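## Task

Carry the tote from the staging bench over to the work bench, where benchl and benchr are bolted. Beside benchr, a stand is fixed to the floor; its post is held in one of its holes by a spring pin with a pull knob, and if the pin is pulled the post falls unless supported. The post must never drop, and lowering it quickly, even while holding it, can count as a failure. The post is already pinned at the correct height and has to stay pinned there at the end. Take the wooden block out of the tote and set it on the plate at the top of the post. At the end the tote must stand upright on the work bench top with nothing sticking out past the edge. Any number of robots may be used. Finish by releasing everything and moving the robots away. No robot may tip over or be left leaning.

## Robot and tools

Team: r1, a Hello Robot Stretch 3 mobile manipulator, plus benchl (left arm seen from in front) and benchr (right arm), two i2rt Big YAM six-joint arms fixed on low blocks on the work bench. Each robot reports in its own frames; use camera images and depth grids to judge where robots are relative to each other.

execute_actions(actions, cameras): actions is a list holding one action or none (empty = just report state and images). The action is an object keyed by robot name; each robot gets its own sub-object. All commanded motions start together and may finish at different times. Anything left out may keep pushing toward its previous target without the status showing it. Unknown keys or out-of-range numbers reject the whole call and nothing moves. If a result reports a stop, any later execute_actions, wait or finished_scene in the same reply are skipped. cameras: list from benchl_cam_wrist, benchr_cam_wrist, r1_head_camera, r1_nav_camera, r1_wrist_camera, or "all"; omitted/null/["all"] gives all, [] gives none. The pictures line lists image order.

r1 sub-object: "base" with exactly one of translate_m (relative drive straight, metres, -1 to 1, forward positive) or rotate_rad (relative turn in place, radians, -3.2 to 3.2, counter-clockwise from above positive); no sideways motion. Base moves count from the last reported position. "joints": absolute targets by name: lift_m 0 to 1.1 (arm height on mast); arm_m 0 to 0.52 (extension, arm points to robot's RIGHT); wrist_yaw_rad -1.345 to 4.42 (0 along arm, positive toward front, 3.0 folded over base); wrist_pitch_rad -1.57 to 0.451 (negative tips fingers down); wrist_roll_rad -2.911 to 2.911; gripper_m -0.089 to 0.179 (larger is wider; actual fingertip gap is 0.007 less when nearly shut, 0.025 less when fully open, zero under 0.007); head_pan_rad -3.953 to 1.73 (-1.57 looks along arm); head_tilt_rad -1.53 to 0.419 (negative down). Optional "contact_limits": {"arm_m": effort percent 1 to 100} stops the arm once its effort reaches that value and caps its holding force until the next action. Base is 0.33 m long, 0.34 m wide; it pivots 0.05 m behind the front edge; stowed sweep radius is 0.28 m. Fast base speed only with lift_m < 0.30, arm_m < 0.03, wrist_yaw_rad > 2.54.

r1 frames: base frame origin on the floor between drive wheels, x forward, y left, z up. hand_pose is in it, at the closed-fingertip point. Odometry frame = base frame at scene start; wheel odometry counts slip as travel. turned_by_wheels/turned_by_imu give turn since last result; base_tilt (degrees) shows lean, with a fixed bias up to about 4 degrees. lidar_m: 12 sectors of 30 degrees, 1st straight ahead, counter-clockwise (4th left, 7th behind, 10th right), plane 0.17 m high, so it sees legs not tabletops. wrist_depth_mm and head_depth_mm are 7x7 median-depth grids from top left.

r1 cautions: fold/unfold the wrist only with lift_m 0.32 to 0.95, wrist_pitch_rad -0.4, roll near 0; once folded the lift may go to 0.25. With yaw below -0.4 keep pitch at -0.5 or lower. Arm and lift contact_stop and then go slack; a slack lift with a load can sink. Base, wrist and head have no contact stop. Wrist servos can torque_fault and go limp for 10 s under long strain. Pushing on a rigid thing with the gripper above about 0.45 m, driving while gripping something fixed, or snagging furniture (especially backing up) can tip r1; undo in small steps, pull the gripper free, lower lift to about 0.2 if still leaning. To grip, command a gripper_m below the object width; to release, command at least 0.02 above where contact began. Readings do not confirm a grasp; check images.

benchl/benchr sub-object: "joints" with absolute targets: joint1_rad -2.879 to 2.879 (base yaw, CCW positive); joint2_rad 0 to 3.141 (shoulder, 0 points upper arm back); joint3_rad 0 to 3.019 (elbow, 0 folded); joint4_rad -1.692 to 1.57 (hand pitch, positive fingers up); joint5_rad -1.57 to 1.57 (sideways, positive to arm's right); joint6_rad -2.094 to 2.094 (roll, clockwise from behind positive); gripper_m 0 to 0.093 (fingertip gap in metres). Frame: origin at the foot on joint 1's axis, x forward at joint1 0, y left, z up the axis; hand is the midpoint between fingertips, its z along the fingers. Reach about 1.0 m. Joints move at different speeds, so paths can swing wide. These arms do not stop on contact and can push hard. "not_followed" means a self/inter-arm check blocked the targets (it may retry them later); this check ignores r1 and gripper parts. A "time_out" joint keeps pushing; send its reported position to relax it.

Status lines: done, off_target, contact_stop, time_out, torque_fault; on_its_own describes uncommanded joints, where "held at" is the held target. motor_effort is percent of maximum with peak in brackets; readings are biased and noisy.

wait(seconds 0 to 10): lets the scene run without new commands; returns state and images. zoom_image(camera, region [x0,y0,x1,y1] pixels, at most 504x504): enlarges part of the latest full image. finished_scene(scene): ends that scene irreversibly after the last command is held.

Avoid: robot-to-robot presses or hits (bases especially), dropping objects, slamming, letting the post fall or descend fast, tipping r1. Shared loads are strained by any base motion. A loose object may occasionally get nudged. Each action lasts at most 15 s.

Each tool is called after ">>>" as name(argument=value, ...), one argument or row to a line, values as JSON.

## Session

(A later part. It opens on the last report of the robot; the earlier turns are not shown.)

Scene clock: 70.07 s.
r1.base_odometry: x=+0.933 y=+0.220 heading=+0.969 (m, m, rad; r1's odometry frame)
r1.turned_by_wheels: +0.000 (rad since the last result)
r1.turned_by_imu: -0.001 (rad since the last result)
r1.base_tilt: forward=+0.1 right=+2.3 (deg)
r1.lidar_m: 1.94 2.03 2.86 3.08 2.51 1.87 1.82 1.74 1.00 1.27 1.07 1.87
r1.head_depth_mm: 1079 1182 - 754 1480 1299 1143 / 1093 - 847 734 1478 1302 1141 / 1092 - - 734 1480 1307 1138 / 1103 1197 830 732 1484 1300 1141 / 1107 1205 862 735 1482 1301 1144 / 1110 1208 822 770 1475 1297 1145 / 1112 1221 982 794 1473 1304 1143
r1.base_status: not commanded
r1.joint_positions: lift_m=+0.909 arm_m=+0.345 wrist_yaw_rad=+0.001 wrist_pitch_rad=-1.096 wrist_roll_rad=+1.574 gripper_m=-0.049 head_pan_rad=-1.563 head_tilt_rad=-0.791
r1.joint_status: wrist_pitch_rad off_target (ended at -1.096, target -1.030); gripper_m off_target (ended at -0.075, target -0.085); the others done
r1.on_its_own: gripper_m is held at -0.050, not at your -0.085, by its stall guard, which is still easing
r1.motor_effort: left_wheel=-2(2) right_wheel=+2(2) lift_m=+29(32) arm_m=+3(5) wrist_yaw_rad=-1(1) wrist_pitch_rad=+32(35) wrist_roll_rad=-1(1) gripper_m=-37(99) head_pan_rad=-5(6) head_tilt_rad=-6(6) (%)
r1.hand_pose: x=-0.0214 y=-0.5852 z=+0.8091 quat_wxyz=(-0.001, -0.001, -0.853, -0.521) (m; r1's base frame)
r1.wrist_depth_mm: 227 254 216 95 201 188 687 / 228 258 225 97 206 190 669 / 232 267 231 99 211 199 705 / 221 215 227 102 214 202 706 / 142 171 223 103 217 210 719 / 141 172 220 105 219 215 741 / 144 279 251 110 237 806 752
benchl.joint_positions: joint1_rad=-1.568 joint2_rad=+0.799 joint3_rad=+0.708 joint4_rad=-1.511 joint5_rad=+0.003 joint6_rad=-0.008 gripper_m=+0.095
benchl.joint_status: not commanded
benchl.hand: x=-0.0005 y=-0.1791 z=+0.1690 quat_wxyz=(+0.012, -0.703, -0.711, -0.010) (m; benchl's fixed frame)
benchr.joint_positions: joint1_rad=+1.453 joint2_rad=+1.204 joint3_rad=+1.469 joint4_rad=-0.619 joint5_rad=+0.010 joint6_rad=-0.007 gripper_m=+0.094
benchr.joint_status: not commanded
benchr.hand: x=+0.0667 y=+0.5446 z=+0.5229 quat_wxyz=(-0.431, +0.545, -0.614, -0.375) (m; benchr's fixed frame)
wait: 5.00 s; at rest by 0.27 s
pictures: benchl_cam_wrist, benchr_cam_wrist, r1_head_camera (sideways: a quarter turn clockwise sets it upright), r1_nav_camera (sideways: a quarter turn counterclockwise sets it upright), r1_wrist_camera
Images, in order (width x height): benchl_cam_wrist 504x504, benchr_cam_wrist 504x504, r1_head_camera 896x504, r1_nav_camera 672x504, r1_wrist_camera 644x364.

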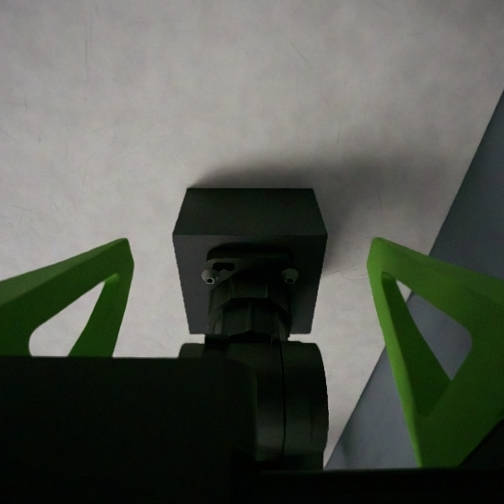

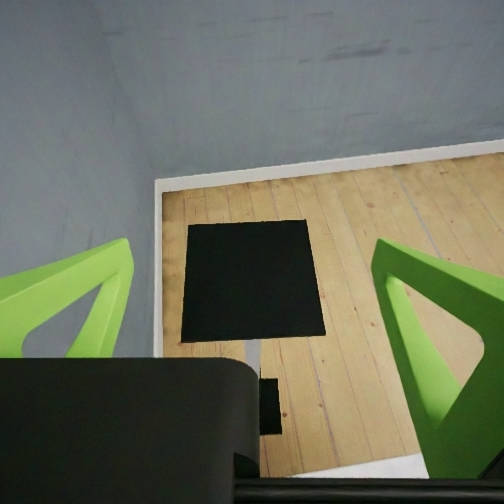

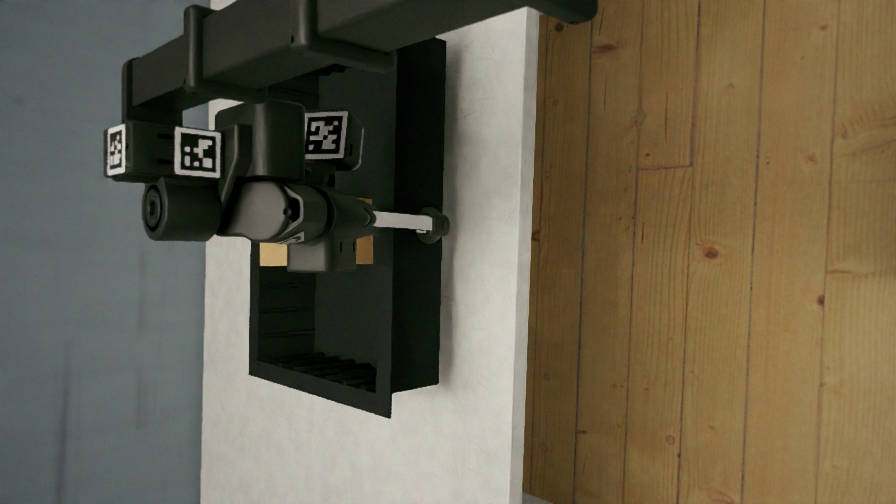

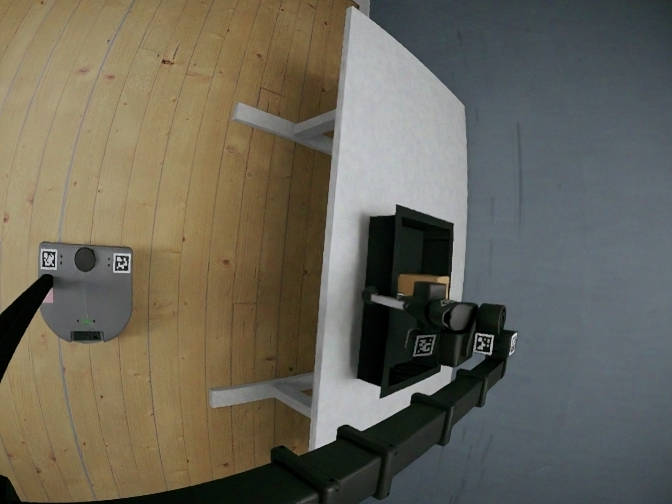

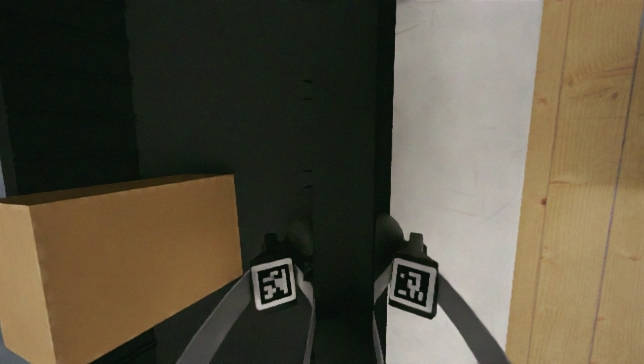

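>>> execute_actions(
  actions=[
    {"r1":{"base":{"rotate_rad":1.68},"joints":{"gripper_m":-0.088,"arm_m":0.05,"lift_m":0.95,"head_pan_rad":0,"head_tilt_rad":-0.6}}},
  ],
  cameras=["r1_wrist_camera"],
)

>>> execute_actions(
  actions=[
    {"r1":{"base":{"translate_m":0.65},"joints":{"gripper_m":-0.085}}},
  ],
  cameras=["r1_wrist_camera"],
)

>>> execute_actions(
  actions=[
    {"r1":{"base":{"translate_m":0.65},"joints":{"gripper_m":-0.088}}},
  ],
  cameras=["r1_wrist_camera"],
)

>>> execute_actions(
  actions=[
    {"r1":{"base":{"translate_m":0.6},"joints":{"gripper_m":-0.085}}},
  ],
  cameras=[],
)

>>> execute_actions(
  actions=[
    {"r1":{"base":{"translate_m":0.15},"joints":{"gripper_m":-0.088}}},
  ],
  cameras=["r1_wrist_camera","r1_head_camera","r1_nav_camera"],
)

Scene clock: 75.10 s.
r1.base_odometry: x=+0.933 y=+0.220 heading=+2.649 (m, m, rad; r1's odometry frame)
r1.turned_by_wheels: +1.680 (rad since the last result)
r1.turned_by_imu: +1.698 (rad since the last result)
r1.base_tilt: forward=+0.1 right=+2.2 (deg)
r1.lidar_m: 3.08 2.28 1.84 1.82 1.60 1.00 1.27 1.07 1.96 1.94 2.11 3.09
r1.head_depth_mm: 2907 3155 3156 2280 1778 1450 1233 / 2843 3189 3036 2296 1775 1456 1234 / 2966 3271 3178 2283 1762 1449 1226 / 2957 3280 3210 2263 1756 1471 1235 / 3005 3228 3189 2270 1770 1464 1223 / 3085 3410 3144 2280 1762 1451 1235 / 3096 3453 3168 2256 1769 1443 1227
r1.base_status: done
r1.joint_positions: lift_m=+0.949 arm_m=+0.050 wrist_yaw_rad=+0.001 wrist_pitch_rad=-1.093 wrist_roll_rad=+1.573 gripper_m=-0.070 head_pan_rad=-0.007 head_tilt_rad=-0.606
r1.joint_status: gripper_m off_target (ended at -0.070, target -0.088); the others done
r1.on_its_own: gripper_m is held at -0.072, not at your -0.088, by its stall guard, which is still easing
r1.motor_effort: left_wheel=-3(7) right_wheel=+3(9) lift_m=+29(31) arm_m=-5(5) wrist_yaw_rad=-1(1) wrist_pitch_rad=+30(32) wrist_roll_rad=-1(2) gripper_m=-45(99) head_pan_rad=+4(55) head_tilt_rad=+4(27) (%)
r1.hand_pose: x=-0.0214 y=-0.2915 z=+0.8494 quat_wxyz=(+0.000, +0.000, -0.854, -0.520) (m; r1's base frame)
r1.wrist_depth_mm: 228 256 217 95 849 790 702 / 230 261 226 97 874 823 - / 231 263 228 100 878 848 - / 226 219 226 103 908 864 - / 141 171 224 103 924 838 765 / 142 170 219 105 191 863 775 / 144 276 251 110 - 840 766
benchl.joint_positions: joint1_rad=-1.568 joint2_rad=+0.799 joint3_rad=+0.708 joint4_rad=-1.511 joint5_rad=+0.003 joint6_rad=-0.008 gripper_m=+0.095
benchl.joint_status: not commanded
benchl.hand: x=-0.0005 y=-0.1791 z=+0.1690 quat_wxyz=(+0.012, -0.703, -0.711, -0.010) (m; benchl's fixed frame)
benchr.joint_positions: joint1_rad=+1.453 joint2_rad=+1.204 joint3_rad=+1.469 joint4_rad=-0.619 joint5_rad=+0.010 joint6_rad=-0.007 gripper_m=+0.094
benchr.joint_status: not commanded
benchr.hand: x=+0.0667 y=+0.5446 z=+0.5229 quat_wxyz=(-0.431, +0.545, -0.614, -0.375) (m; benchr's fixed frame)
pictures: r1_wrist_camera
Images, in order (width x height): r1_wrist_camera 644x364.

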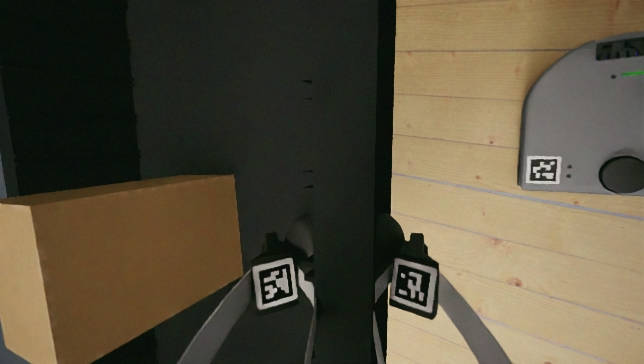

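Scene clock: 82.83 s.
r1.base_odometry: x=+0.361 y=+0.527 heading=+2.649 (m, m, rad; r1's odometry frame)
r1.turned_by_wheels: +0.000 (rad since the last result)
r1.turned_by_imu: -0.002 (rad since the last result)
r1.base_tilt: forward=+0.1 right=+2.3 (deg)
r1.lidar_m: 2.52 2.17 1.74 1.73 1.88 1.55 1.91 1.66 2.05 2.03 2.21 2.46
r1.head_depth_mm: 2344 2459 2737 2280 1772 1455 1228 / 2323 2282 2823 2270 1786 1460 1242 / 2407 2526 2907 2252 1760 1445 1231 / 2378 2343 2904 2277 1776 1448 1229 / 2402 2597 2933 2284 1772 1452 1230 / 2476 2636 2976 2244 1787 1459 1230 / 2549 2799 2953 2300 1794 1457 1229
r1.base_status: done
r1.joint_positions: lift_m=+0.949 arm_m=+0.050 wrist_yaw_rad=+0.001 wrist_pitch_rad=-1.093 wrist_roll_rad=+1.573 gripper_m=-0.045 head_pan_rad=-0.007 head_tilt_rad=-0.606
r1.joint_status: gripper_m off_target (ended at -0.045, target -0.085)
r1.on_its_own: gripper_m is held at -0.047, not at your -0.085, by its stall guard, which is still easing
r1.motor_effort: left_wheel=-3(3) right_wheel=+3(6) lift_m=+29(29) arm_m=-5(4) wrist_yaw_rad=-1(0) wrist_pitch_rad=+30(30) wrist_roll_rad=-1(0) gripper_m=-36(99) head_pan_rad=+5(3) head_tilt_rad=+4(4) (%)
r1.hand_pose: x=-0.0214 y=-0.2915 z=+0.8494 quat_wxyz=(+0.000, +0.000, -0.854, -0.520) (m; r1's base frame)
r1.wrist_depth_mm: 228 255 218 95 857 792 714 / 229 264 224 97 866 787 - / 233 265 230 100 892 813 - / 227 224 227 103 887 843 - / 143 171 225 103 899 817 760 / 141 170 220 105 568 848 769 / 144 276 251 110 - 828 778
benchl.joint_positions: joint1_rad=-1.568 joint2_rad=+0.799 joint3_rad=+0.708 joint4_rad=-1.511 joint5_rad=+0.003 joint6_rad=-0.008 gripper_m=+0.095
benchl.joint_status: not commanded
benchl.hand: x=-0.0005 y=-0.1791 z=+0.1690 quat_wxyz=(+0.012, -0.703, -0.711, -0.010) (m; benchl's fixed frame)
benchr.joint_positions: joint1_rad=+1.453 joint2_rad=+1.204 joint3_rad=+1.469 joint4_rad=-0.619 joint5_rad=+0.010 joint6_rad=-0.007 gripper_m=+0.094
benchr.joint_status: not commanded
benchr.hand: x=+0.0667 y=+0.5446 z=+0.5229 quat_wxyz=(-0.431, +0.545, -0.614, -0.375) (m; benchr's fixed frame)
pictures: r1_wrist_camera
Images, in order (width x height): r1_wrist_camera 644x364.

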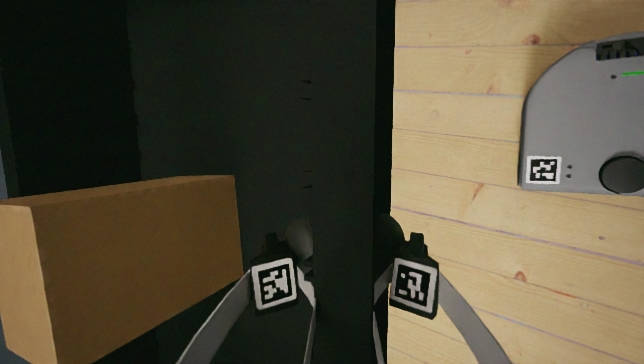

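Scene clock: 90.57 s.
r1.base_odometry: x=-0.212 y=+0.834 heading=+2.649 (m, m, rad; r1's odometry frame)
r1.turned_by_wheels: +0.000 (rad since the last result)
r1.turned_by_imu: -0.002 (rad since the last result)
r1.base_tilt: forward=+0.1 right=+2.3 (deg)
r1.lidar_m: 1.89 2.06 1.65 1.64 1.79 2.15 2.28 2.66 2.14 2.12 2.32 1.86
r1.head_depth_mm: 1793 1912 1702 2274 1770 1450 1241 / 1842 1955 1696 2292 1779 1450 1232 / 1847 1956 1695 2307 1759 1453 1234 / 1818 1983 2329 2278 1766 1457 1244 / 1887 1972 2332 2269 1776 1447 1246 / 1887 2065 1989 2166 1778 1461 1232 / 1945 2149 2418 2270 1770 1460 1233
r1.base_status: done
r1.joint_positions: lift_m=+0.949 arm_m=+0.050 wrist_yaw_rad=+0.001 wrist_pitch_rad=-1.093 wrist_roll_rad=+1.573 gripper_m=-0.048 head_pan_rad=-0.007 head_tilt_rad=-0.606
r1.joint_status: gripper_m off_target (ended at -0.048, target -0.088)
r1.on_its_own: gripper_m is held at -0.049, not at your -0.088, by its stall guard, which is still easing
r1.motor_effort: left_wheel=-2(4) right_wheel=+3(5) lift_m=+29(29) arm_m=-4(4) wrist_yaw_rad=-1(1) wrist_pitch_rad=+30(30) wrist_roll_rad=-1(1) gripper_m=-23(99) head_pan_rad=+4(4) head_tilt_rad=+4(4) (%)
r1.hand_pose: x=-0.0214 y=-0.2915 z=+0.8494 quat_wxyz=(+0.000, +0.000, -0.854, -0.520) (m; r1's base frame)
r1.wrist_depth_mm: 228 254 217 95 867 775 694 / 230 261 224 97 866 819 - / 233 266 230 100 876 827 - / 228 223 227 102 890 859 - / 142 171 223 103 915 843 750 / 142 170 220 105 192 870 767 / 144 276 253 110 - 856 801
benchl.joint_positions: joint1_rad=-1.568 joint2_rad=+0.799 joint3_rad=+0.708 joint4_rad=-1.511 joint5_rad=+0.003 joint6_rad=-0.008 gripper_m=+0.095
benchl.joint_status: not commanded
benchl.hand: x=-0.0005 y=-0.1791 z=+0.1690 quat_wxyz=(+0.012, -0.703, -0.711, -0.010) (m; benchl's fixed frame)
benchr.joint_positions: joint1_rad=+1.453 joint2_rad=+1.204 joint3_rad=+1.469 joint4_rad=-0.619 joint5_rad=+0.010 joint6_rad=-0.007 gripper_m=+0.094
benchr.joint_status: not commanded
benchr.hand: x=+0.0667 y=+0.5446 z=+0.5229 quat_wxyz=(-0.431, +0.545, -0.614, -0.375) (m; benchr's fixed frame)
pictures: r1_wrist_camera
Images, in order (width x height): r1_wrist_camera 644x364.

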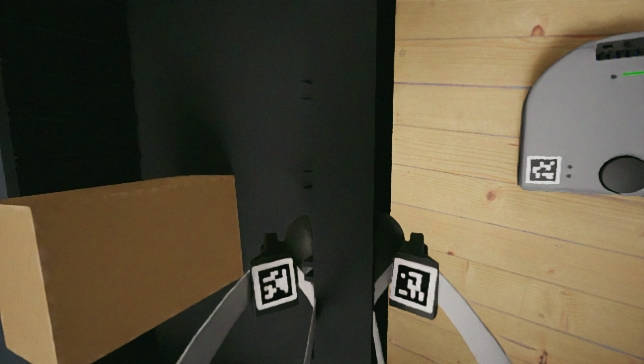

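Scene clock: 97.80 s.
r1.base_odometry: x=-0.741 y=+1.118 heading=+2.649 (m, m, rad; r1's odometry frame)
r1.turned_by_wheels: +0.000 (rad since the last result)
r1.turned_by_imu: -0.002 (rad since the last result)
r1.base_tilt: forward=+0.1 right=+2.3 (deg)
r1.lidar_m: 1.62 1.32 1.57 1.55 1.70 2.60 2.73 2.77 2.23 2.20 1.58 1.34
r1.head_depth_mm: 1311 1451 1269 1055 1781 1452 1230 / 1332 1474 1412 1053 1766 1464 1233 / 1284 1501 1413 1091 1776 1451 1229 / 1353 1508 1336 1099 1785 1459 1238 / 1385 1477 1318 1098 1782 1461 1235 / 1186 1537 1430 1153 1692 1454 1230 / 1402 1566 1404 1150 1765 1447 1229
r1.base_status: done
r1.joint_positions: lift_m=+0.949 arm_m=+0.050 wrist_yaw_rad=+0.001 wrist_pitch_rad=-1.093 wrist_roll_rad=+1.573 gripper_m=-0.048 head_pan_rad=-0.007 head_tilt_rad=-0.606
r1.joint_status: gripper_m off_target (ended at -0.048, target -0.085)
r1.on_its_own: gripper_m is held at -0.050, not at your -0.085, by its stall guard, which is still easing
r1.motor_effort: left_wheel=-2(5) right_wheel=+3(6) lift_m=+29(29) arm_m=-5(5) wrist_yaw_rad=-1(1) wrist_pitch_rad=+30(30) wrist_roll_rad=+0(1) gripper_m=-37(99) head_pan_rad=+4(4) head_tilt_rad=+4(4) (%)
r1.hand_pose: x=-0.0214 y=-0.2914 z=+0.8493 quat_wxyz=(+0.000, +0.000, -0.854, -0.520) (m; r1's base frame)
r1.wrist_depth_mm: 227 256 218 95 846 796 716 / 230 261 224 97 881 796 - / 234 265 231 100 896 851 - / 227 224 228 103 926 845 - / 142 171 222 103 907 845 754 / 142 171 220 106 192 861 751 / 144 274 252 110 - 859 769
benchl.joint_positions: joint1_rad=-1.568 joint2_rad=+0.799 joint3_rad=+0.708 joint4_rad=-1.511 joint5_rad=+0.003 joint6_rad=-0.008 gripper_m=+0.095
benchl.joint_status: not commanded
benchl.hand: x=-0.0005 y=-0.1791 z=+0.1690 quat_wxyz=(+0.012, -0.703, -0.711, -0.010) (m; benchl's fixed frame)
benchr.joint_positions: joint1_rad=+1.453 joint2_rad=+1.204 joint3_rad=+1.469 joint4_rad=-0.619 joint5_rad=+0.010 joint6_rad=-0.007 gripper_m=+0.094
benchr.joint_status: not commanded
benchr.hand: x=+0.0667 y=+0.5446 z=+0.5229 quat_wxyz=(-0.431, +0.545, -0.614, -0.375) (m; benchr's fixed frame)
pictures: none
No camera images: the call's "cameras" was empty. Leave "cameras" out to get every camera's image.

Scene clock: 100.70 s.
r1.base_odometry: x=-0.873 y=+1.189 heading=+2.649 (m, m, rad; r1's odometry frame)
r1.turned_by_wheels: +0.000 (rad since the last result)
r1.turned_by_imu: -0.001 (rad since the last result)
r1.base_tilt: forward=+0.1 right=+2.3 (deg)
r1.lidar_m: 1.47 1.18 1.55 1.54 1.67 2.58 3.01 2.81 2.25 2.23 1.48 1.22
r1.head_depth_mm: 1185 1300 1379 1013 1617 1448 1234 / 1207 1323 1404 1011 1683 1459 1236 / 1009 1359 1418 1012 1676 1454 1224 / 1228 1338 1337 1011 1672 1463 1229 / 1263 1347 1206 1008 1728 1461 1241 / 1062 1378 1417 1013 1675 1465 1235 / 1238 1432 1419 1011 1658 1413 1229
r1.base_status: done
r1.joint_positions: lift_m=+0.949 arm_m=+0.050 wrist_yaw_rad=+0.001 wrist_pitch_rad=-1.093 wrist_roll_rad=+1.573 gripper_m=-0.074 head_pan_rad=-0.007 head_tilt_rad=-0.606
r1.joint_status: gripper_m off_target (ended at -0.074, target -0.088)
r1.on_its_own: gripper_m is held at -0.076, not at your -0.088, by its stall guard, which is still easing
r1.motor_effort: left_wheel=-2(4) right_wheel=+3(6) lift_m=+29(29) arm_m=-5(4) wrist_yaw_rad=-1(0) wrist_pitch_rad=+30(30) wrist_roll_rad=-1(1) gripper_m=-47(99) head_pan_rad=+4(4) head_tilt_rad=+4(3) (%)
r1.hand_pose: x=-0.0214 y=-0.2914 z=+0.8493 quat_wxyz=(+0.000, +0.000, -0.854, -0.520) (m; r1's base frame)
r1.wrist_depth_mm: 228 256 219 96 860 803 711 / 230 259 225 97 861 818 - / 232 265 230 100 885 828 - / 225 221 227 102 922 828 - / 141 170 225 103 892 843 760 / 141 171 219 105 190 853 765 / 144 274 252 110 - 847 775
benchl.joint_positions: joint1_rad=-1.568 joint2_rad=+0.799 joint3_rad=+0.708 joint4_rad=-1.511 joint5_rad=+0.003 joint6_rad=-0.008 gripper_m=+0.095
benchl.joint_status: not commanded
benchl.hand: x=-0.0005 y=-0.1791 z=+0.1690 quat_wxyz=(+0.012, -0.703, -0.711, -0.010) (m; benchl's fixed frame)
benchr.joint_positions: joint1_rad=+1.453 joint2_rad=+1.204 joint3_rad=+1.469 joint4_rad=-0.619 joint5_rad=+0.010 joint6_rad=-0.007 gripper_m=+0.094
benchr.joint_status: not commanded
benchr.hand: x=+0.0667 y=+0.5446 z=+0.5229 quat_wxyz=(-0.431, +0.545, -0.614, -0.375) (m; benchr's fixed frame)
pictures: r1_head_camera (sideways: a quarter turn clockwise sets it upright), r1_nav_camera (sideways: a quarter turn counterclockwise sets it upright), r1_wrist_camera
Images, in order (width x height): r1_head_camera 896x504, r1_nav_camera 672x504, r1_wrist_camera 644x364.

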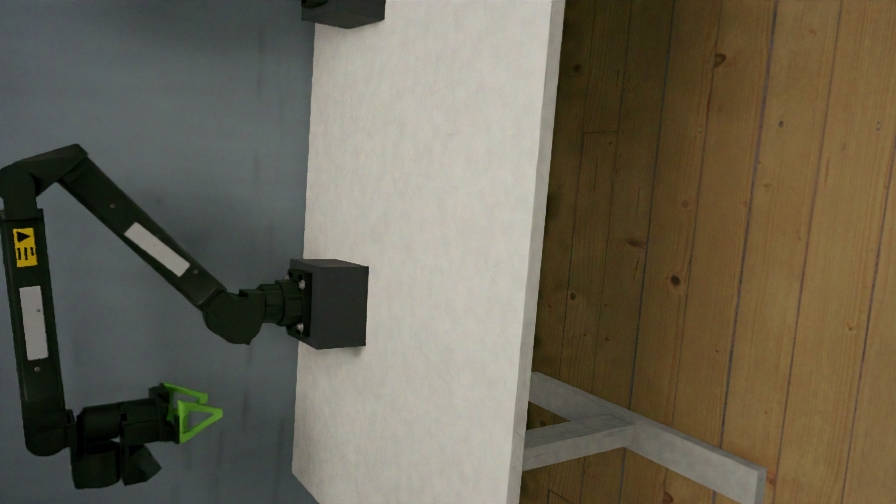

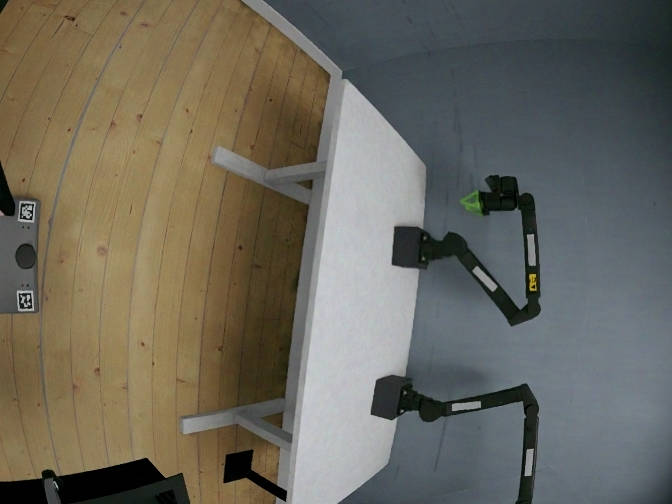

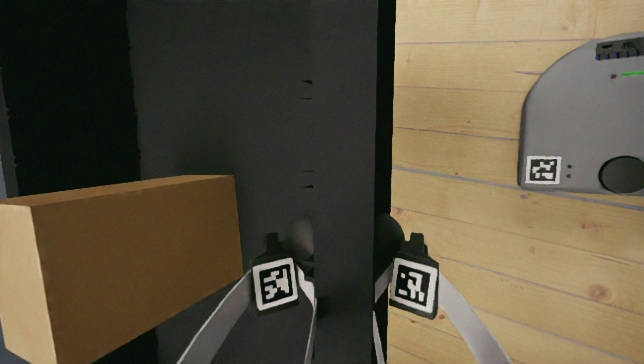

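Edge at ~0.66; max reach 0.76 suffices.

>>> execute_actions(
  actions=[
    {"r1":{"base":{"rotate_rad":1.42},"joints":{"gripper_m":-0.085,"arm_m":0.25,"head_pan_rad":-1.57}}},
  ],
  cameras=[],
)

>>> execute_actions(
  actions=[
    {"r1":{"joints":{"gripper_m":-0.088,"arm_m":0.51,"lift_m":0.92}}},
  ],
  cameras=["r1_wrist_camera","r1_head_camera","r1_nav_camera"],
)

Scene clock: 104.60 s.
r1.base_odometry: x=-0.873 y=+1.189 heading=-2.214 (m, m, rad; r1's odometry frame)
r1.turned_by_wheels: +1.420 (rad since the last result)
r1.turned_by_imu: +1.434 (rad since the last result)
r1.base_tilt: forward=+0.1 right=+2.3 (deg)
r1.lidar_m: 1.54 1.59 2.16 2.87 3.21 2.32 2.22 2.12 1.22 1.47 1.18 1.60
r1.head_depth_mm: 1221 1116 - 751 610 1458 1233 / 1209 1364 - - 613 1448 1231 / 1227 1354 - - 617 1455 1233 / 1218 1368 1430 780 621 1438 1226 / 1040 1359 1406 782 702 1454 1241 / 1238 1181 1179 773 613 1452 1234 / 1223 1352 1409 1009 1631 1449 1232
r1.base_status: done
r1.joint_positions: lift_m=+0.949 arm_m=+0.250 wrist_yaw_rad=+0.001 wrist_pitch_rad=-1.094 wrist_roll_rad=+1.573 gripper_m=-0.067 head_pan_rad=-1.563 head_tilt_rad=-0.606
r1.joint_status: gripper_m off_target (ended at -0.067, target -0.085); the others done
r1.on_its_own: gripper_m is held at -0.069, not at your -0.085, by its stall guard, which is still easing
r1.motor_effort: left_wheel=-2(6) right_wheel=+3(6) lift_m=+29(29) arm_m=+3(2) wrist_yaw_rad=+0(1) wrist_pitch_rad=+31(31) wrist_roll_rad=-1(1) gripper_m=-43(99) head_pan_rad=-6(56) head_tilt_rad=+4(4) (%)
r1.hand_pose: x=-0.0215 y=-0.4906 z=+0.8493 quat_wxyz=(+0.000, +0.000, -0.854, -0.520) (m; r1's base frame)
r1.wrist_depth_mm: 226 254 217 95 868 793 718 / 229 261 224 98 873 810 723 / 233 262 231 100 881 806 754 / 222 205 228 103 918 829 757 / 142 170 223 103 935 852 751 / 141 171 218 105 562 866 758 / 144 285 250 110 - 870 772
benchl.joint_positions: joint1_rad=-1.568 joint2_rad=+0.799 joint3_rad=+0.708 joint4_rad=-1.511 joint5_rad=+0.003 joint6_rad=-0.008 gripper_m=+0.095
benchl.joint_status: not commanded
benchl.hand: x=-0.0005 y=-0.1791 z=+0.1690 quat_wxyz=(+0.012, -0.703, -0.711, -0.010) (m; benchl's fixed frame)
benchr.joint_positions: joint1_rad=+1.453 joint2_rad=+1.204 joint3_rad=+1.469 joint4_rad=-0.619 joint5_rad=+0.010 joint6_rad=-0.007 gripper_m=+0.094
benchr.joint_status: not commanded
benchr.hand: x=+0.0667 y=+0.5446 z=+0.5229 quat_wxyz=(-0.431, +0.545, -0.614, -0.375) (m; benchr's fixed frame)
pictures: none
No camera images: the call's "cameras" was empty. Leave "cameras" out to get every camera's image.

Scene clock: 107.73 s.
r1.base_odometry: x=-0.873 y=+1.189 heading=-2.214 (m, m, rad; r1's odometry frame)
r1.turned_by_wheels: +0.000 (rad since the last result)
r1.turned_by_imu: +0.000 (rad since the last result)
r1.base_tilt: forward=+0.1 right=+2.3 (deg)
r1.lidar_m: 1.54 1.59 2.16 2.87 3.19 2.31 2.23 2.12 1.22 1.47 1.18 1.60
r1.head_depth_mm: 1211 1110 1425 - 1659 1463 1235 / 1217 1332 1011 902 1668 1449 1241 / 1228 1328 - 899 1661 1454 1234 / 1222 1359 1449 899 1675 1470 1239 / 1038 1364 1415 900 1685 1462 1226 / 1236 1298 1178 969 1662 1444 1229 / 1234 1360 1416 1008 1627 1427 1224
r1.base_status: not commanded
r1.joint_positions: lift_m=+0.920 arm_m=+0.510 wrist_yaw_rad=+0.000 wrist_pitch_rad=-1.095 wrist_roll_rad=+1.573 gripper_m=-0.073 head_pan_rad=-1.563 head_tilt_rad=-0.606
r1.joint_status: gripper_m off_target (ended at -0.073, target -0.088); the others done
r1.on_its_own: gripper_m is held at -0.072, not at your -0.088, by its stall guard, which is still easing
r1.motor_effort: left_wheel=-2(2) right_wheel=+3(3) lift_m=+17(26) arm_m=+3(4) wrist_yaw_rad=+0(1) wrist_pitch_rad=+31(31) wrist_roll_rad=-1(1) gripper_m=-12(99) head_pan_rad=-6(5) head_tilt_rad=+4(4) (%)
r1.hand_pose: x=-0.0215 y=-0.7505 z=+0.8199 quat_wxyz=(+0.000, +0.000, -0.854, -0.521) (m; r1's base frame)
r1.wrist_depth_mm: 228 256 217 95 210 741 673 / 230 259 222 98 216 759 700 / 232 266 233 100 219 787 702 / 226 251 227 103 224 811 700 / 141 170 225 103 228 817 706 / 142 170 217 105 190 814 728 / 144 275 251 110 244 812 760
benchl.joint_positions: joint1_rad=-1.568 joint2_rad=+0.799 joint3_rad=+0.708 joint4_rad=-1.511 joint5_rad=+0.003 joint6_rad=-0.008 gripper_m=+0.095
benchl.joint_status: not commanded
benchl.hand: x=-0.0005 y=-0.1791 z=+0.1690 quat_wxyz=(+0.012, -0.703, -0.711, -0.010) (m; benchl's fixed frame)
benchr.joint_positions: joint1_rad=+1.453 joint2_rad=+1.204 joint3_rad=+1.469 joint4_rad=-0.619 joint5_rad=+0.010 joint6_rad=-0.007 gripper_m=+0.094
benchr.joint_status: not commanded
benchr.hand: x=+0.0667 y=+0.5446 z=+0.5229 quat_wxyz=(-0.431, +0.545, -0.614, -0.375) (m; benchr's fixed frame)
pictures: r1_head_camera (sideways: a quarter turn clockwise sets it upright), r1_nav_camera (sideways: a quarter turn counterclockwise sets it upright), r1_wrist_camera
Images, in order (width x height): r1_head_camera 896x504, r1_nav_camera 672x504, r1_wrist_camera 644x364.

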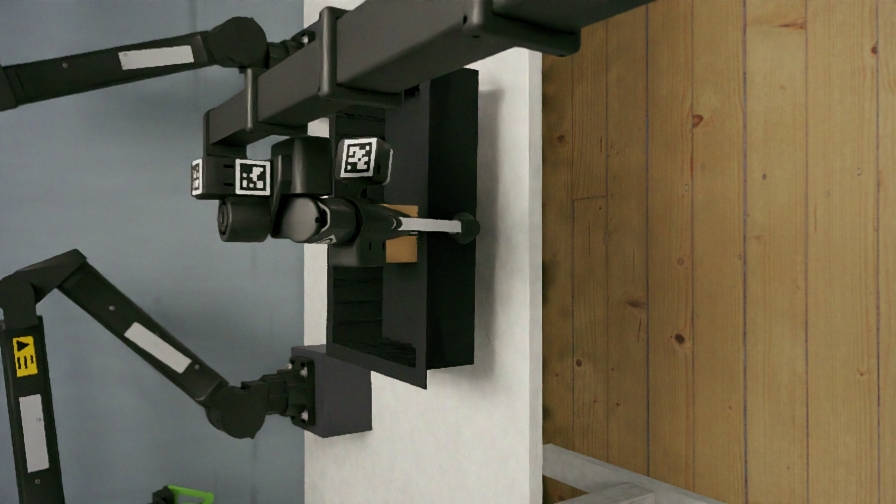

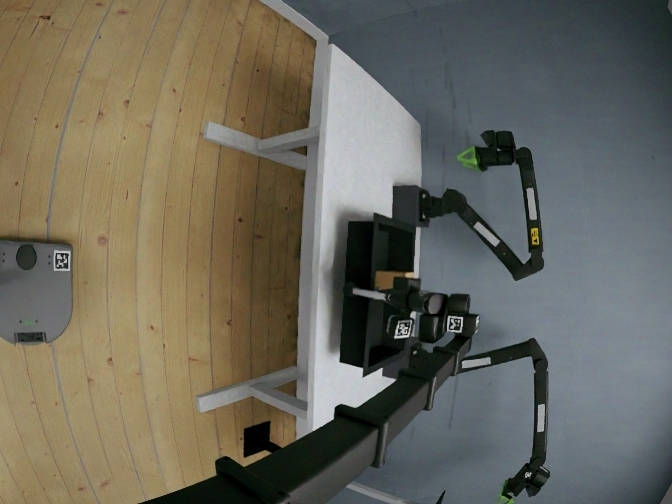

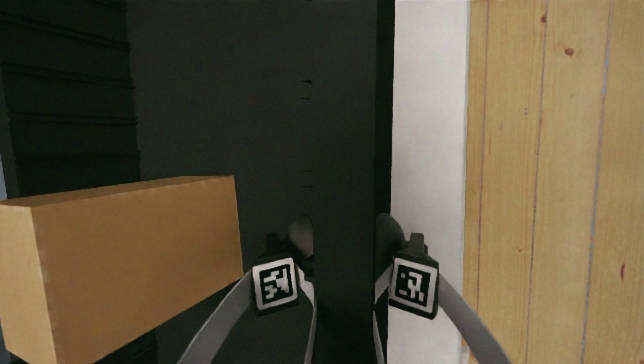

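>>> execute_actions(
  actions=[
    {"r1":{"joints":{"arm_m":0.52,"lift_m":0.862}},"benchl":{"joints":{"joint2_rad":1.5,"joint3_rad":1.4}}},
  ],
  cameras=[],
)

>>> execute_actions(
  actions=[
    {"r1":{"joints":{"gripper_m":0.06,"wrist_pitch_rad":-1.1,"lift_m":0.866}},"benchr":{"joints":{"joint2_rad":1.0,"joint3_rad":1.1,"joint4_rad":-1.3}}},
  ],
  cameras=["r1_wrist_camera"],
)

>>> execute_actions(
  actions=[
    {"r1":{"joints":{"gripper_m":0.09,"lift_m":0.90,"arm_m":0.505}}},
  ],
  cameras=["r1_wrist_camera","r1_head_camera"],
)

Scene clock: 110.27 s.
r1.base_odometry: x=-0.873 y=+1.189 heading=-2.214 (m, m, rad; r1's odometry frame)
r1.turned_by_wheels: +0.000 (rad since the last result)
r1.turned_by_imu: +0.000 (rad since the last result)
r1.base_tilt: forward=+0.1 right=+2.3 (deg)
r1.lidar_m: 1.54 1.59 2.16 2.86 3.20 2.32 2.23 2.12 1.22 1.47 1.17 1.60
r1.head_depth_mm: 1218 1110 1202 1079 - 1412 1223 / 1219 1359 1193 887 1671 1450 1234 / 1235 1360 - 888 1668 1454 1239 / 1230 1361 1411 929 1669 1461 1227 / 1238 1360 1411 923 1655 1455 1225 / 1197 1172 1179 973 1664 1447 1237 / 1207 1363 1424 1007 1622 1457 1233
r1.base_status: not commanded
r1.joint_positions: lift_m=+0.862 arm_m=+0.519 wrist_yaw_rad=+0.000 wrist_pitch_rad=-1.095 wrist_roll_rad=+1.573 gripper_m=-0.058 head_pan_rad=-1.563 head_tilt_rad=-0.606
r1.joint_status: all done
r1.on_its_own: gripper_m is held at -0.060, not at your -0.088, by its stall guard, which is still easing
r1.motor_effort: left_wheel=-2(2) right_wheel=+3(3) lift_m=+18(19) arm_m=+3(2) wrist_yaw_rad=-1(1) wrist_pitch_rad=+31(31) wrist_roll_rad=-1(0) gripper_m=-42(44) head_pan_rad=-6(5) head_tilt_rad=+3(3) (%)
r1.hand_pose: x=-0.0215 y=-0.7596 z=+0.7619 quat_wxyz=(+0.000, +0.000, -0.854, -0.521) (m; r1's base frame)
r1.wrist_depth_mm: 228 253 216 96 160 701 637 / 229 264 225 98 163 717 663 / 233 266 230 100 167 712 666 / 228 229 226 103 172 744 672 / 142 170 222 102 172 753 681 / 142 171 219 105 172 788 695 / 144 274 253 110 187 774 715
benchl.joint_positions: joint1_rad=-1.568 joint2_rad=+1.504 joint3_rad=+1.343 joint4_rad=-1.511 joint5_rad=+0.003 joint6_rad=-0.008 gripper_m=+0.095
benchl.joint_status: all done
benchl.hand: x=+0.0001 y=-0.4163 z=+0.2070 quat_wxyz=(+0.037, -0.703, -0.710, -0.035) (m; benchl's fixed frame)
benchr.joint_positions: joint1_rad=+1.453 joint2_rad=+1.204 joint3_rad=+1.469 joint4_rad=-0.619 joint5_rad=+0.010 joint6_rad=-0.007 gripper_m=+0.094
benchr.joint_status: not commanded
benchr.hand: x=+0.0667 y=+0.5446 z=+0.5229 quat_wxyz=(-0.431, +0.545, -0.614, -0.375) (m; benchr's fixed frame)
pictures: none
No camera images: the call's "cameras" was empty. Leave "cameras" out to get every camera's image.

Scene clock: 111.97 s.
r1.base_odometry: x=-0.873 y=+1.189 heading=-2.214 (m, m, rad; r1's odometry frame)
r1.turned_by_wheels: +0.000 (rad since the last result)
r1.turned_by_imu: +0.000 (rad since the last result)
r1.base_tilt: forward=+0.1 right=+2.3 (deg)
r1.lidar_m: 1.54 1.59 2.16 2.88 3.19 2.32 2.23 2.11 1.22 1.47 1.18 1.60
r1.head_depth_mm: 1237 1308 1203 1100 - 1415 1229 / 1037 1359 1191 889 1677 1455 1226 / 1231 1366 - 891 1663 1454 1231 / 1226 1352 1421 892 1670 1454 1230 / 1231 1357 1408 930 1679 1453 1224 / 1198 1178 1178 1011 1656 1456 1234 / 1216 1349 1423 1015 1627 1455 1233
r1.base_status: not commanded
r1.joint_positions: lift_m=+0.866 arm_m=+0.519 wrist_yaw_rad=+0.000 wrist_pitch_rad=-1.107 wrist_roll_rad=+1.573 gripper_m=+0.060 head_pan_rad=-1.563 head_tilt_rad=-0.606
r1.joint_status: all done
r1.motor_effort: left_wheel=-3(3) right_wheel=+3(3) lift_m=+25(33) arm_m=+3(3) wrist_yaw_rad=+0(0) wrist_pitch_rad=+4(30) wrist_roll_rad=+0(1) gripper_m=+1(82) head_pan_rad=-6(5) head_tilt_rad=+4(4) (%)
r1.hand_pose: x=-0.0215 y=-0.7566 z=+0.7642 quat_wxyz=(+0.000, -0.001, -0.850, -0.526) (m; r1's base frame)
r1.wrist_depth_mm: 231 261 224 100 165 730 650 / 234 266 231 103 169 724 658 / 233 274 238 105 172 737 668 / 231 226 234 108 176 753 684 / 146 174 223 111 175 766 695 / 148 174 - 114 176 797 693 / 151 181 267 117 188 784 715
benchl.joint_positions: joint1_rad=-1.568 joint2_rad=+1.504 joint3_rad=+1.343 joint4_rad=-1.511 joint5_rad=+0.003 joint6_rad=-0.008 gripper_m=+0.095
benchl.joint_status: not commanded
benchl.hand: x=+0.0001 y=-0.4163 z=+0.2070 quat_wxyz=(+0.037, -0.703, -0.710, -0.035) (m; benchl's fixed frame)
benchr.joint_positions: joint1_rad=+1.453 joint2_rad=+1.006 joint3_rad=+1.088 joint4_rad=-1.286 joint5_rad=+0.010 joint6_rad=-0.007 gripper_m=+0.094
benchr.joint_status: all done
benchr.hand: x=+0.0428 y=+0.3426 z=+0.2886 quat_wxyz=(-0.140, +0.655, -0.733, -0.117) (m; benchr's fixed frame)
pictures: r1_wrist_camera
Images, in order (width x height): r1_wrist_camera 644x364.

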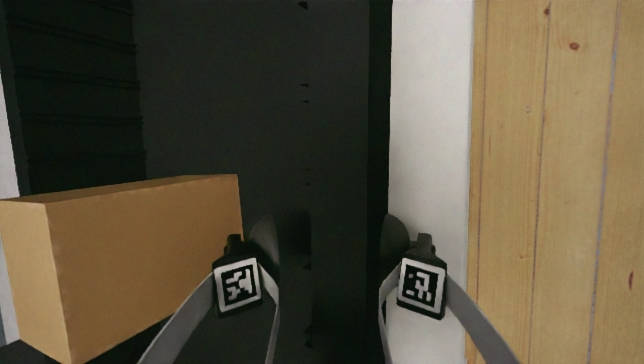

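Scene clock: 113.07 s.
r1.base_odometry: x=-0.873 y=+1.189 heading=-2.214 (m, m, rad; r1's odometry frame)
r1.turned_by_wheels: +0.000 (rad since the last result)
r1.turned_by_imu: +0.000 (rad since the last result)
r1.base_tilt: forward=+0.1 right=+2.3 (deg)
r1.lidar_m: 1.54 1.59 2.16 2.86 3.21 2.32 2.23 2.11 1.22 1.47 1.18 1.60
r1.head_depth_mm: 1237 1305 1194 - - 1439 1234 / 1031 1335 - 887 1663 1459 1238 / 1231 1332 - 942 1673 1459 1237 / 1238 1351 1440 915 1662 1463 1229 / 1235 1356 1410 929 1667 1459 1230 / 1202 1168 1188 1004 1668 1450 1226 / 1213 1362 1409 1007 1629 1447 1231
r1.base_status: not commanded
r1.joint_positions: lift_m=+0.900 arm_m=+0.505 wrist_yaw_rad=+0.000 wrist_pitch_rad=-1.107 wrist_roll_rad=+1.573 gripper_m=+0.090 head_pan_rad=-1.563 head_tilt_rad=-0.606
r1.joint_status: all done
r1.motor_effort: left_wheel=-3(3) right_wheel=+2(4) lift_m=+25(27) arm_m=-5(4) wrist_yaw_rad=+0(1) wrist_pitch_rad=+3(4) wrist_roll_rad=-1(1) gripper_m=+1(80) head_pan_rad=-5(5) head_tilt_rad=+4(4) (%)
r1.hand_pose: x=-0.0215 y=-0.7432 z=+0.7983 quat_wxyz=(+0.000, -0.001, -0.851, -0.526) (m; r1's base frame)
r1.wrist_depth_mm: 252 293 268 137 197 741 681 / 344 299 276 140 204 760 682 / 449 300 282 238 209 768 698 / 469 215 267 246 212 795 729 / 495 188 251 250 219 806 744 / 518 188 290 254 227 785 721 / 424 292 319 264 228 881 760
benchl.joint_positions: joint1_rad=-1.568 joint2_rad=+1.504 joint3_rad=+1.343 joint4_rad=-1.511 joint5_rad=+0.003 joint6_rad=-0.008 gripper_m=+0.095
benchl.joint_status: not commanded
benchl.hand: x=+0.0001 y=-0.4163 z=+0.2070 quat_wxyz=(+0.037, -0.703, -0.710, -0.035) (m; benchl's fixed frame)
benchr.joint_positions: joint1_rad=+1.453 joint2_rad=+1.006 joint3_rad=+1.088 joint4_rad=-1.286 joint5_rad=+0.010 joint6_rad=-0.007 gripper_m=+0.094
benchr.joint_status: not commanded
benchr.hand: x=+0.0428 y=+0.3426 z=+0.2886 quat_wxyz=(-0.140, +0.655, -0.733, -0.117) (m; benchr's fixed frame)
pictures: r1_head_camera (sideways: a quarter turn clockwise sets it upright), r1_wrist_camera
Images, in order (width x height): r1_head_camera 896x504, r1_wrist_camera 644x364.

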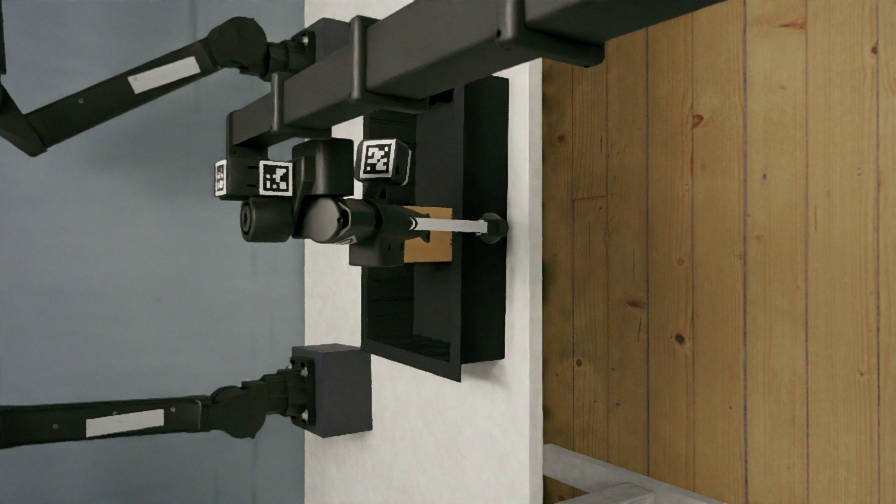

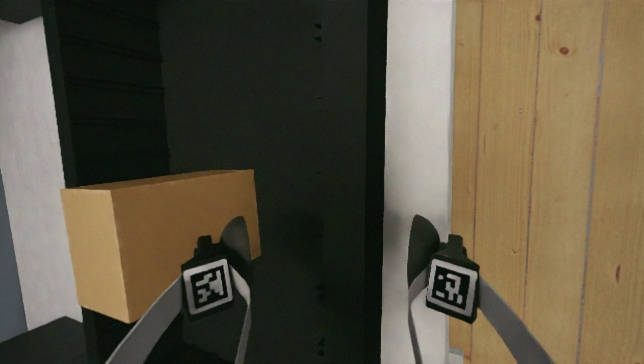

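>>> execute_actions(
  actions=[
    {"r1":{"joints":{"lift_m":0.97,"arm_m":0.49}},"benchr":{"joints":{"joint1_rad":0.7,"joint6_rad":0.74}}},
  ],
  cameras=[],
)

>>> execute_actions(
  actions=[
    {"r1":{"joints":{"arm_m":0.0,"wrist_pitch_rad":-1.5}}},
  ],
  cameras=["r1_head_camera"],
)

>>> execute_actions(
  actions=[
    {"r1":{"joints":{"lift_m":0.75}},"benchr":{"joints":{"joint1_rad":-0.83,"joint2_rad":1.70,"joint3_rad":1.40,"joint4_rad":-1.22}}},
  ],
  cameras=["r1_head_camera","benchr_cam_wrist"],
)

Scene clock: 119.00 s.
r1.base_odometry: x=-0.873 y=+1.189 heading=-2.214 (m, m, rad; r1's odometry frame)
r1.turned_by_wheels: +0.000 (rad since the last result)
r1.turned_by_imu: -0.001 (rad since the last result)
r1.base_tilt: forward=+0.1 right=+2.3 (deg)
r1.lidar_m: 1.54 1.59 2.16 2.87 3.19 2.31 2.22 2.12 1.22 1.47 1.18 1.60
r1.head_depth_mm: 1239 1302 - 970 1678 1462 1237 / 1081 1298 1226 924 1672 1452 1232 / 1231 - 1160 965 1658 1456 1230 / 1229 1352 1371 925 1672 1449 1234 / 1228 1355 1405 926 1661 1448 1235 / 1194 1171 1183 1011 1674 1449 1235 / 1220 1346 1419 1005 1629 1448 1235
r1.base_status: not commanded
r1.joint_positions: lift_m=+0.970 arm_m=+0.490 wrist_yaw_rad=+0.000 wrist_pitch_rad=-1.106 wrist_roll_rad=+1.573 gripper_m=+0.090 head_pan_rad=-1.563 head_tilt_rad=-0.606
r1.joint_status: all done
r1.motor_effort: left_wheel=-3(3) right_wheel=+2(3) lift_m=+25(25) arm_m=-4(5) wrist_yaw_rad=+0(1) wrist_pitch_rad=+3(3) wrist_roll_rad=-1(1) gripper_m=+1(1) head_pan_rad=-6(5) head_tilt_rad=+4(4) (%)
r1.hand_pose: x=-0.0215 y=-0.7283 z=+0.8683 quat_wxyz=(+0.000, -0.001, -0.851, -0.526) (m; r1's base frame)
r1.wrist_depth_mm: 452 332 342 300 259 791 738 / 562 346 360 307 265 800 722 / 585 349 369 318 271 810 765 / 603 356 282 322 281 862 759 / 626 500 271 333 290 835 765 / 626 528 380 340 299 866 773 / 479 437 362 341 304 914 807
benchl.joint_positions: joint1_rad=-1.568 joint2_rad=+1.504 joint3_rad=+1.343 joint4_rad=-1.511 joint5_rad=+0.003 joint6_rad=-0.008 gripper_m=+0.095
benchl.joint_status: not commanded
benchl.hand: x=+0.0001 y=-0.4163 z=+0.2070 quat_wxyz=(+0.037, -0.703, -0.710, -0.035) (m; benchl's fixed frame)
benchr.joint_positions: joint1_rad=+0.702 joint2_rad=+1.006 joint3_rad=+1.088 joint4_rad=-1.286 joint5_rad=+0.010 joint6_rad=+0.729 gripper_m=+0.094
benchr.joint_status: all done
benchr.hand: x=+0.2650 y=+0.2214 z=+0.2886 quat_wxyz=(-0.141, -0.014, -0.983, -0.116) (m; benchr's fixed frame)
pictures: none
No camera images: the call's "cameras" was empty. Leave "cameras" out to get every camera's image.

Scene clock: 123.80 s.
r1.base_odometry: x=-0.873 y=+1.189 heading=-2.214 (m, m, rad; r1's odometry frame)
r1.turned_by_wheels: +0.000 (rad since the last result)
r1.turned_by_imu: -0.001 (rad since the last result)
r1.base_tilt: forward=+0.1 right=+2.2 (deg)
r1.lidar_m: 1.54 1.59 2.15 2.88 3.20 2.32 2.22 2.11 1.22 1.47 1.18 1.60
r1.head_depth_mm: 1238 1151 1206 1060 - - - / 1086 1338 1224 924 871 - - / 1237 1364 1416 968 870 - - / 1239 1358 1414 928 1662 1462 1263 / 1233 1365 1417 932 1677 1456 1236 / 1206 1180 1181 1011 1667 1448 1224 / 1225 1361 1423 1011 1623 1455 1233
r1.base_status: not commanded
r1.joint_positions: lift_m=+0.970 arm_m=+0.000 wrist_yaw_rad=+0.000 wrist_pitch_rad=-1.495 wrist_roll_rad=+1.573 gripper_m=+0.090 head_pan_rad=-1.563 head_tilt_rad=-0.606
r1.joint_status: all done
r1.motor_effort: left_wheel=-3(3) right_wheel=+4(4) lift_m=+25(25) arm_m=-4(4) wrist_yaw_rad=-1(1) wrist_pitch_rad=-2(3) wrist_roll_rad=-1(1) gripper_m=+1(1) head_pan_rad=-6(5) head_tilt_rad=+4(4) (%)
r1.hand_pose: x=-0.0215 y=-0.1403 z=+0.8510 quat_wxyz=(+0.000, -0.001, -0.733, -0.680) (m; r1's base frame)
r1.wrist_depth_mm: - - 966 921 909 846 830 / - - - 942 913 908 870 / - - - - - 923 895 / - - - - 954 927 924 / - - - - - 935 914 / - - - - - 913 977 / - - - - - - 984
benchl.joint_positions: joint1_rad=-1.568 joint2_rad=+1.504 joint3_rad=+1.343 joint4_rad=-1.511 joint5_rad=+0.003 joint6_rad=-0.008 gripper_m=+0.095
benchl.joint_status: not commanded
benchl.hand: x=+0.0001 y=-0.4163 z=+0.2070 quat_wxyz=(+0.037, -0.703, -0.710, -0.035) (m; benchl's fixed frame)
benchr.joint_positions: joint1_rad=+0.702 joint2_rad=+1.006 joint3_rad=+1.088 joint4_rad=-1.286 joint5_rad=+0.010 joint6_rad=+0.730 gripper_m=+0.094
benchr.joint_status: not commanded
benchr.hand: x=+0.2650 y=+0.2214 z=+0.2886 quat_wxyz=(-0.141, -0.014, -0.983, -0.116) (m; benchr's fixed frame)
pictures: r1_head_camera (sideways: a quarter turn clockwise sets it upright)
Images, in order (width x height): r1_head_camera 896x504.

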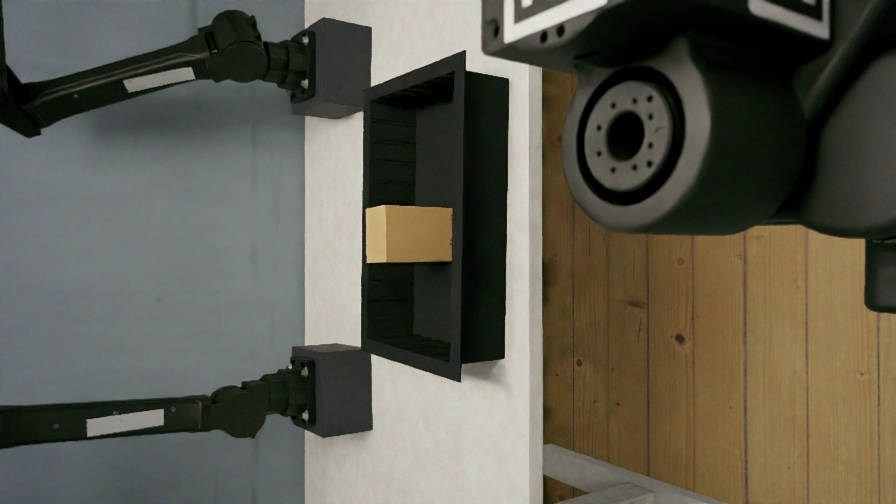

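Scene clock: 126.63 s.
r1.base_odometry: x=-0.873 y=+1.189 heading=-2.214 (m, m, rad; r1's odometry frame)
r1.turned_by_wheels: +0.000 (rad since the last result)
r1.turned_by_imu: +0.000 (rad since the last result)
r1.base_tilt: forward=+0.1 right=+2.3 (deg)
r1.lidar_m: 1.53 1.59 2.16 2.87 3.19 2.32 2.22 2.12 1.22 1.47 1.18 1.61
r1.head_depth_mm: 992 1299 1204 1015 1666 1450 1237 / 1241 1323 1222 929 1667 1461 1224 / 810 1363 1415 968 1654 1466 1224 / 775 1321 1339 927 1657 1454 1237 / 1216 757 1271 930 1676 1445 1238 / 1194 1110 1181 1008 1660 1455 1230 / 1232 1357 1408 1008 1633 1453 1227
r1.base_status: not commanded
r1.joint_positions: lift_m=+0.750 arm_m=+0.000 wrist_yaw_rad=+0.000 wrist_pitch_rad=-1.495 wrist_roll_rad=+1.573 gripper_m=+0.090 head_pan_rad=-1.563 head_tilt_rad=-0.606
r1.joint_status: all done
r1.motor_effort: left_wheel=-2(2) right_wheel=+3(3) lift_m=+13(23) arm_m=-4(4) wrist_yaw_rad=-1(1) wrist_pitch_rad=-2(2) wrist_roll_rad=-1(1) gripper_m=+0(0) head_pan_rad=-5(5) head_tilt_rad=+4(4) (%)
r1.hand_pose: x=-0.0215 y=-0.1403 z=+0.6317 quat_wxyz=(+0.000, -0.001, -0.733, -0.680) (m; r1's base frame)
r1.wrist_depth_mm: 804 765 743 728 706 671 686 / 795 807 763 730 - 721 676 / 865 794 770 764 - - 691 / 875 835 847 761 - 724 708 / 885 854 823 817 758 743 722 / 891 855 817 801 798 766 748 / 918 916 874 818 809 784 745
benchl.joint_positions: joint1_rad=-1.568 joint2_rad=+1.504 joint3_rad=+1.343 joint4_rad=-1.511 joint5_rad=+0.003 joint6_rad=-0.008 gripper_m=+0.095
benchl.joint_status: not commanded
benchl.hand: x=+0.0001 y=-0.4163 z=+0.2070 quat_wxyz=(+0.037, -0.703, -0.710, -0.035) (m; benchl's fixed frame)
benchr.joint_positions: joint1_rad=-0.835 joint2_rad=+1.704 joint3_rad=+1.386 joint4_rad=-1.220 joint5_rad=+0.012 joint6_rad=+0.731 gripper_m=+0.094
benchr.joint_status: all done
benchr.hand: x=+0.3407 y=-0.3802 z=+0.1319 quat_wxyz=(-0.016, -0.706, -0.708, +0.007) (m; benchr's fixed frame)
pictures: benchr_cam_wrist, r1_head_camera (sideways: a quarter turn clockwise sets it upright)
Images, in order (width x height): benchr_cam_wrist 504x504, r1_head_camera 896x504.

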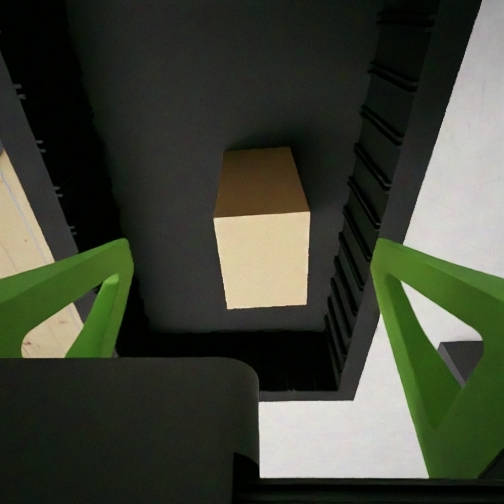

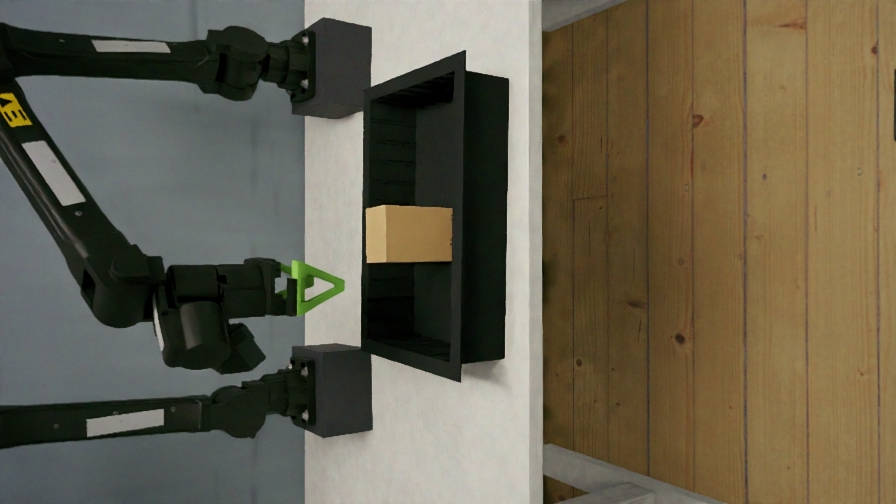

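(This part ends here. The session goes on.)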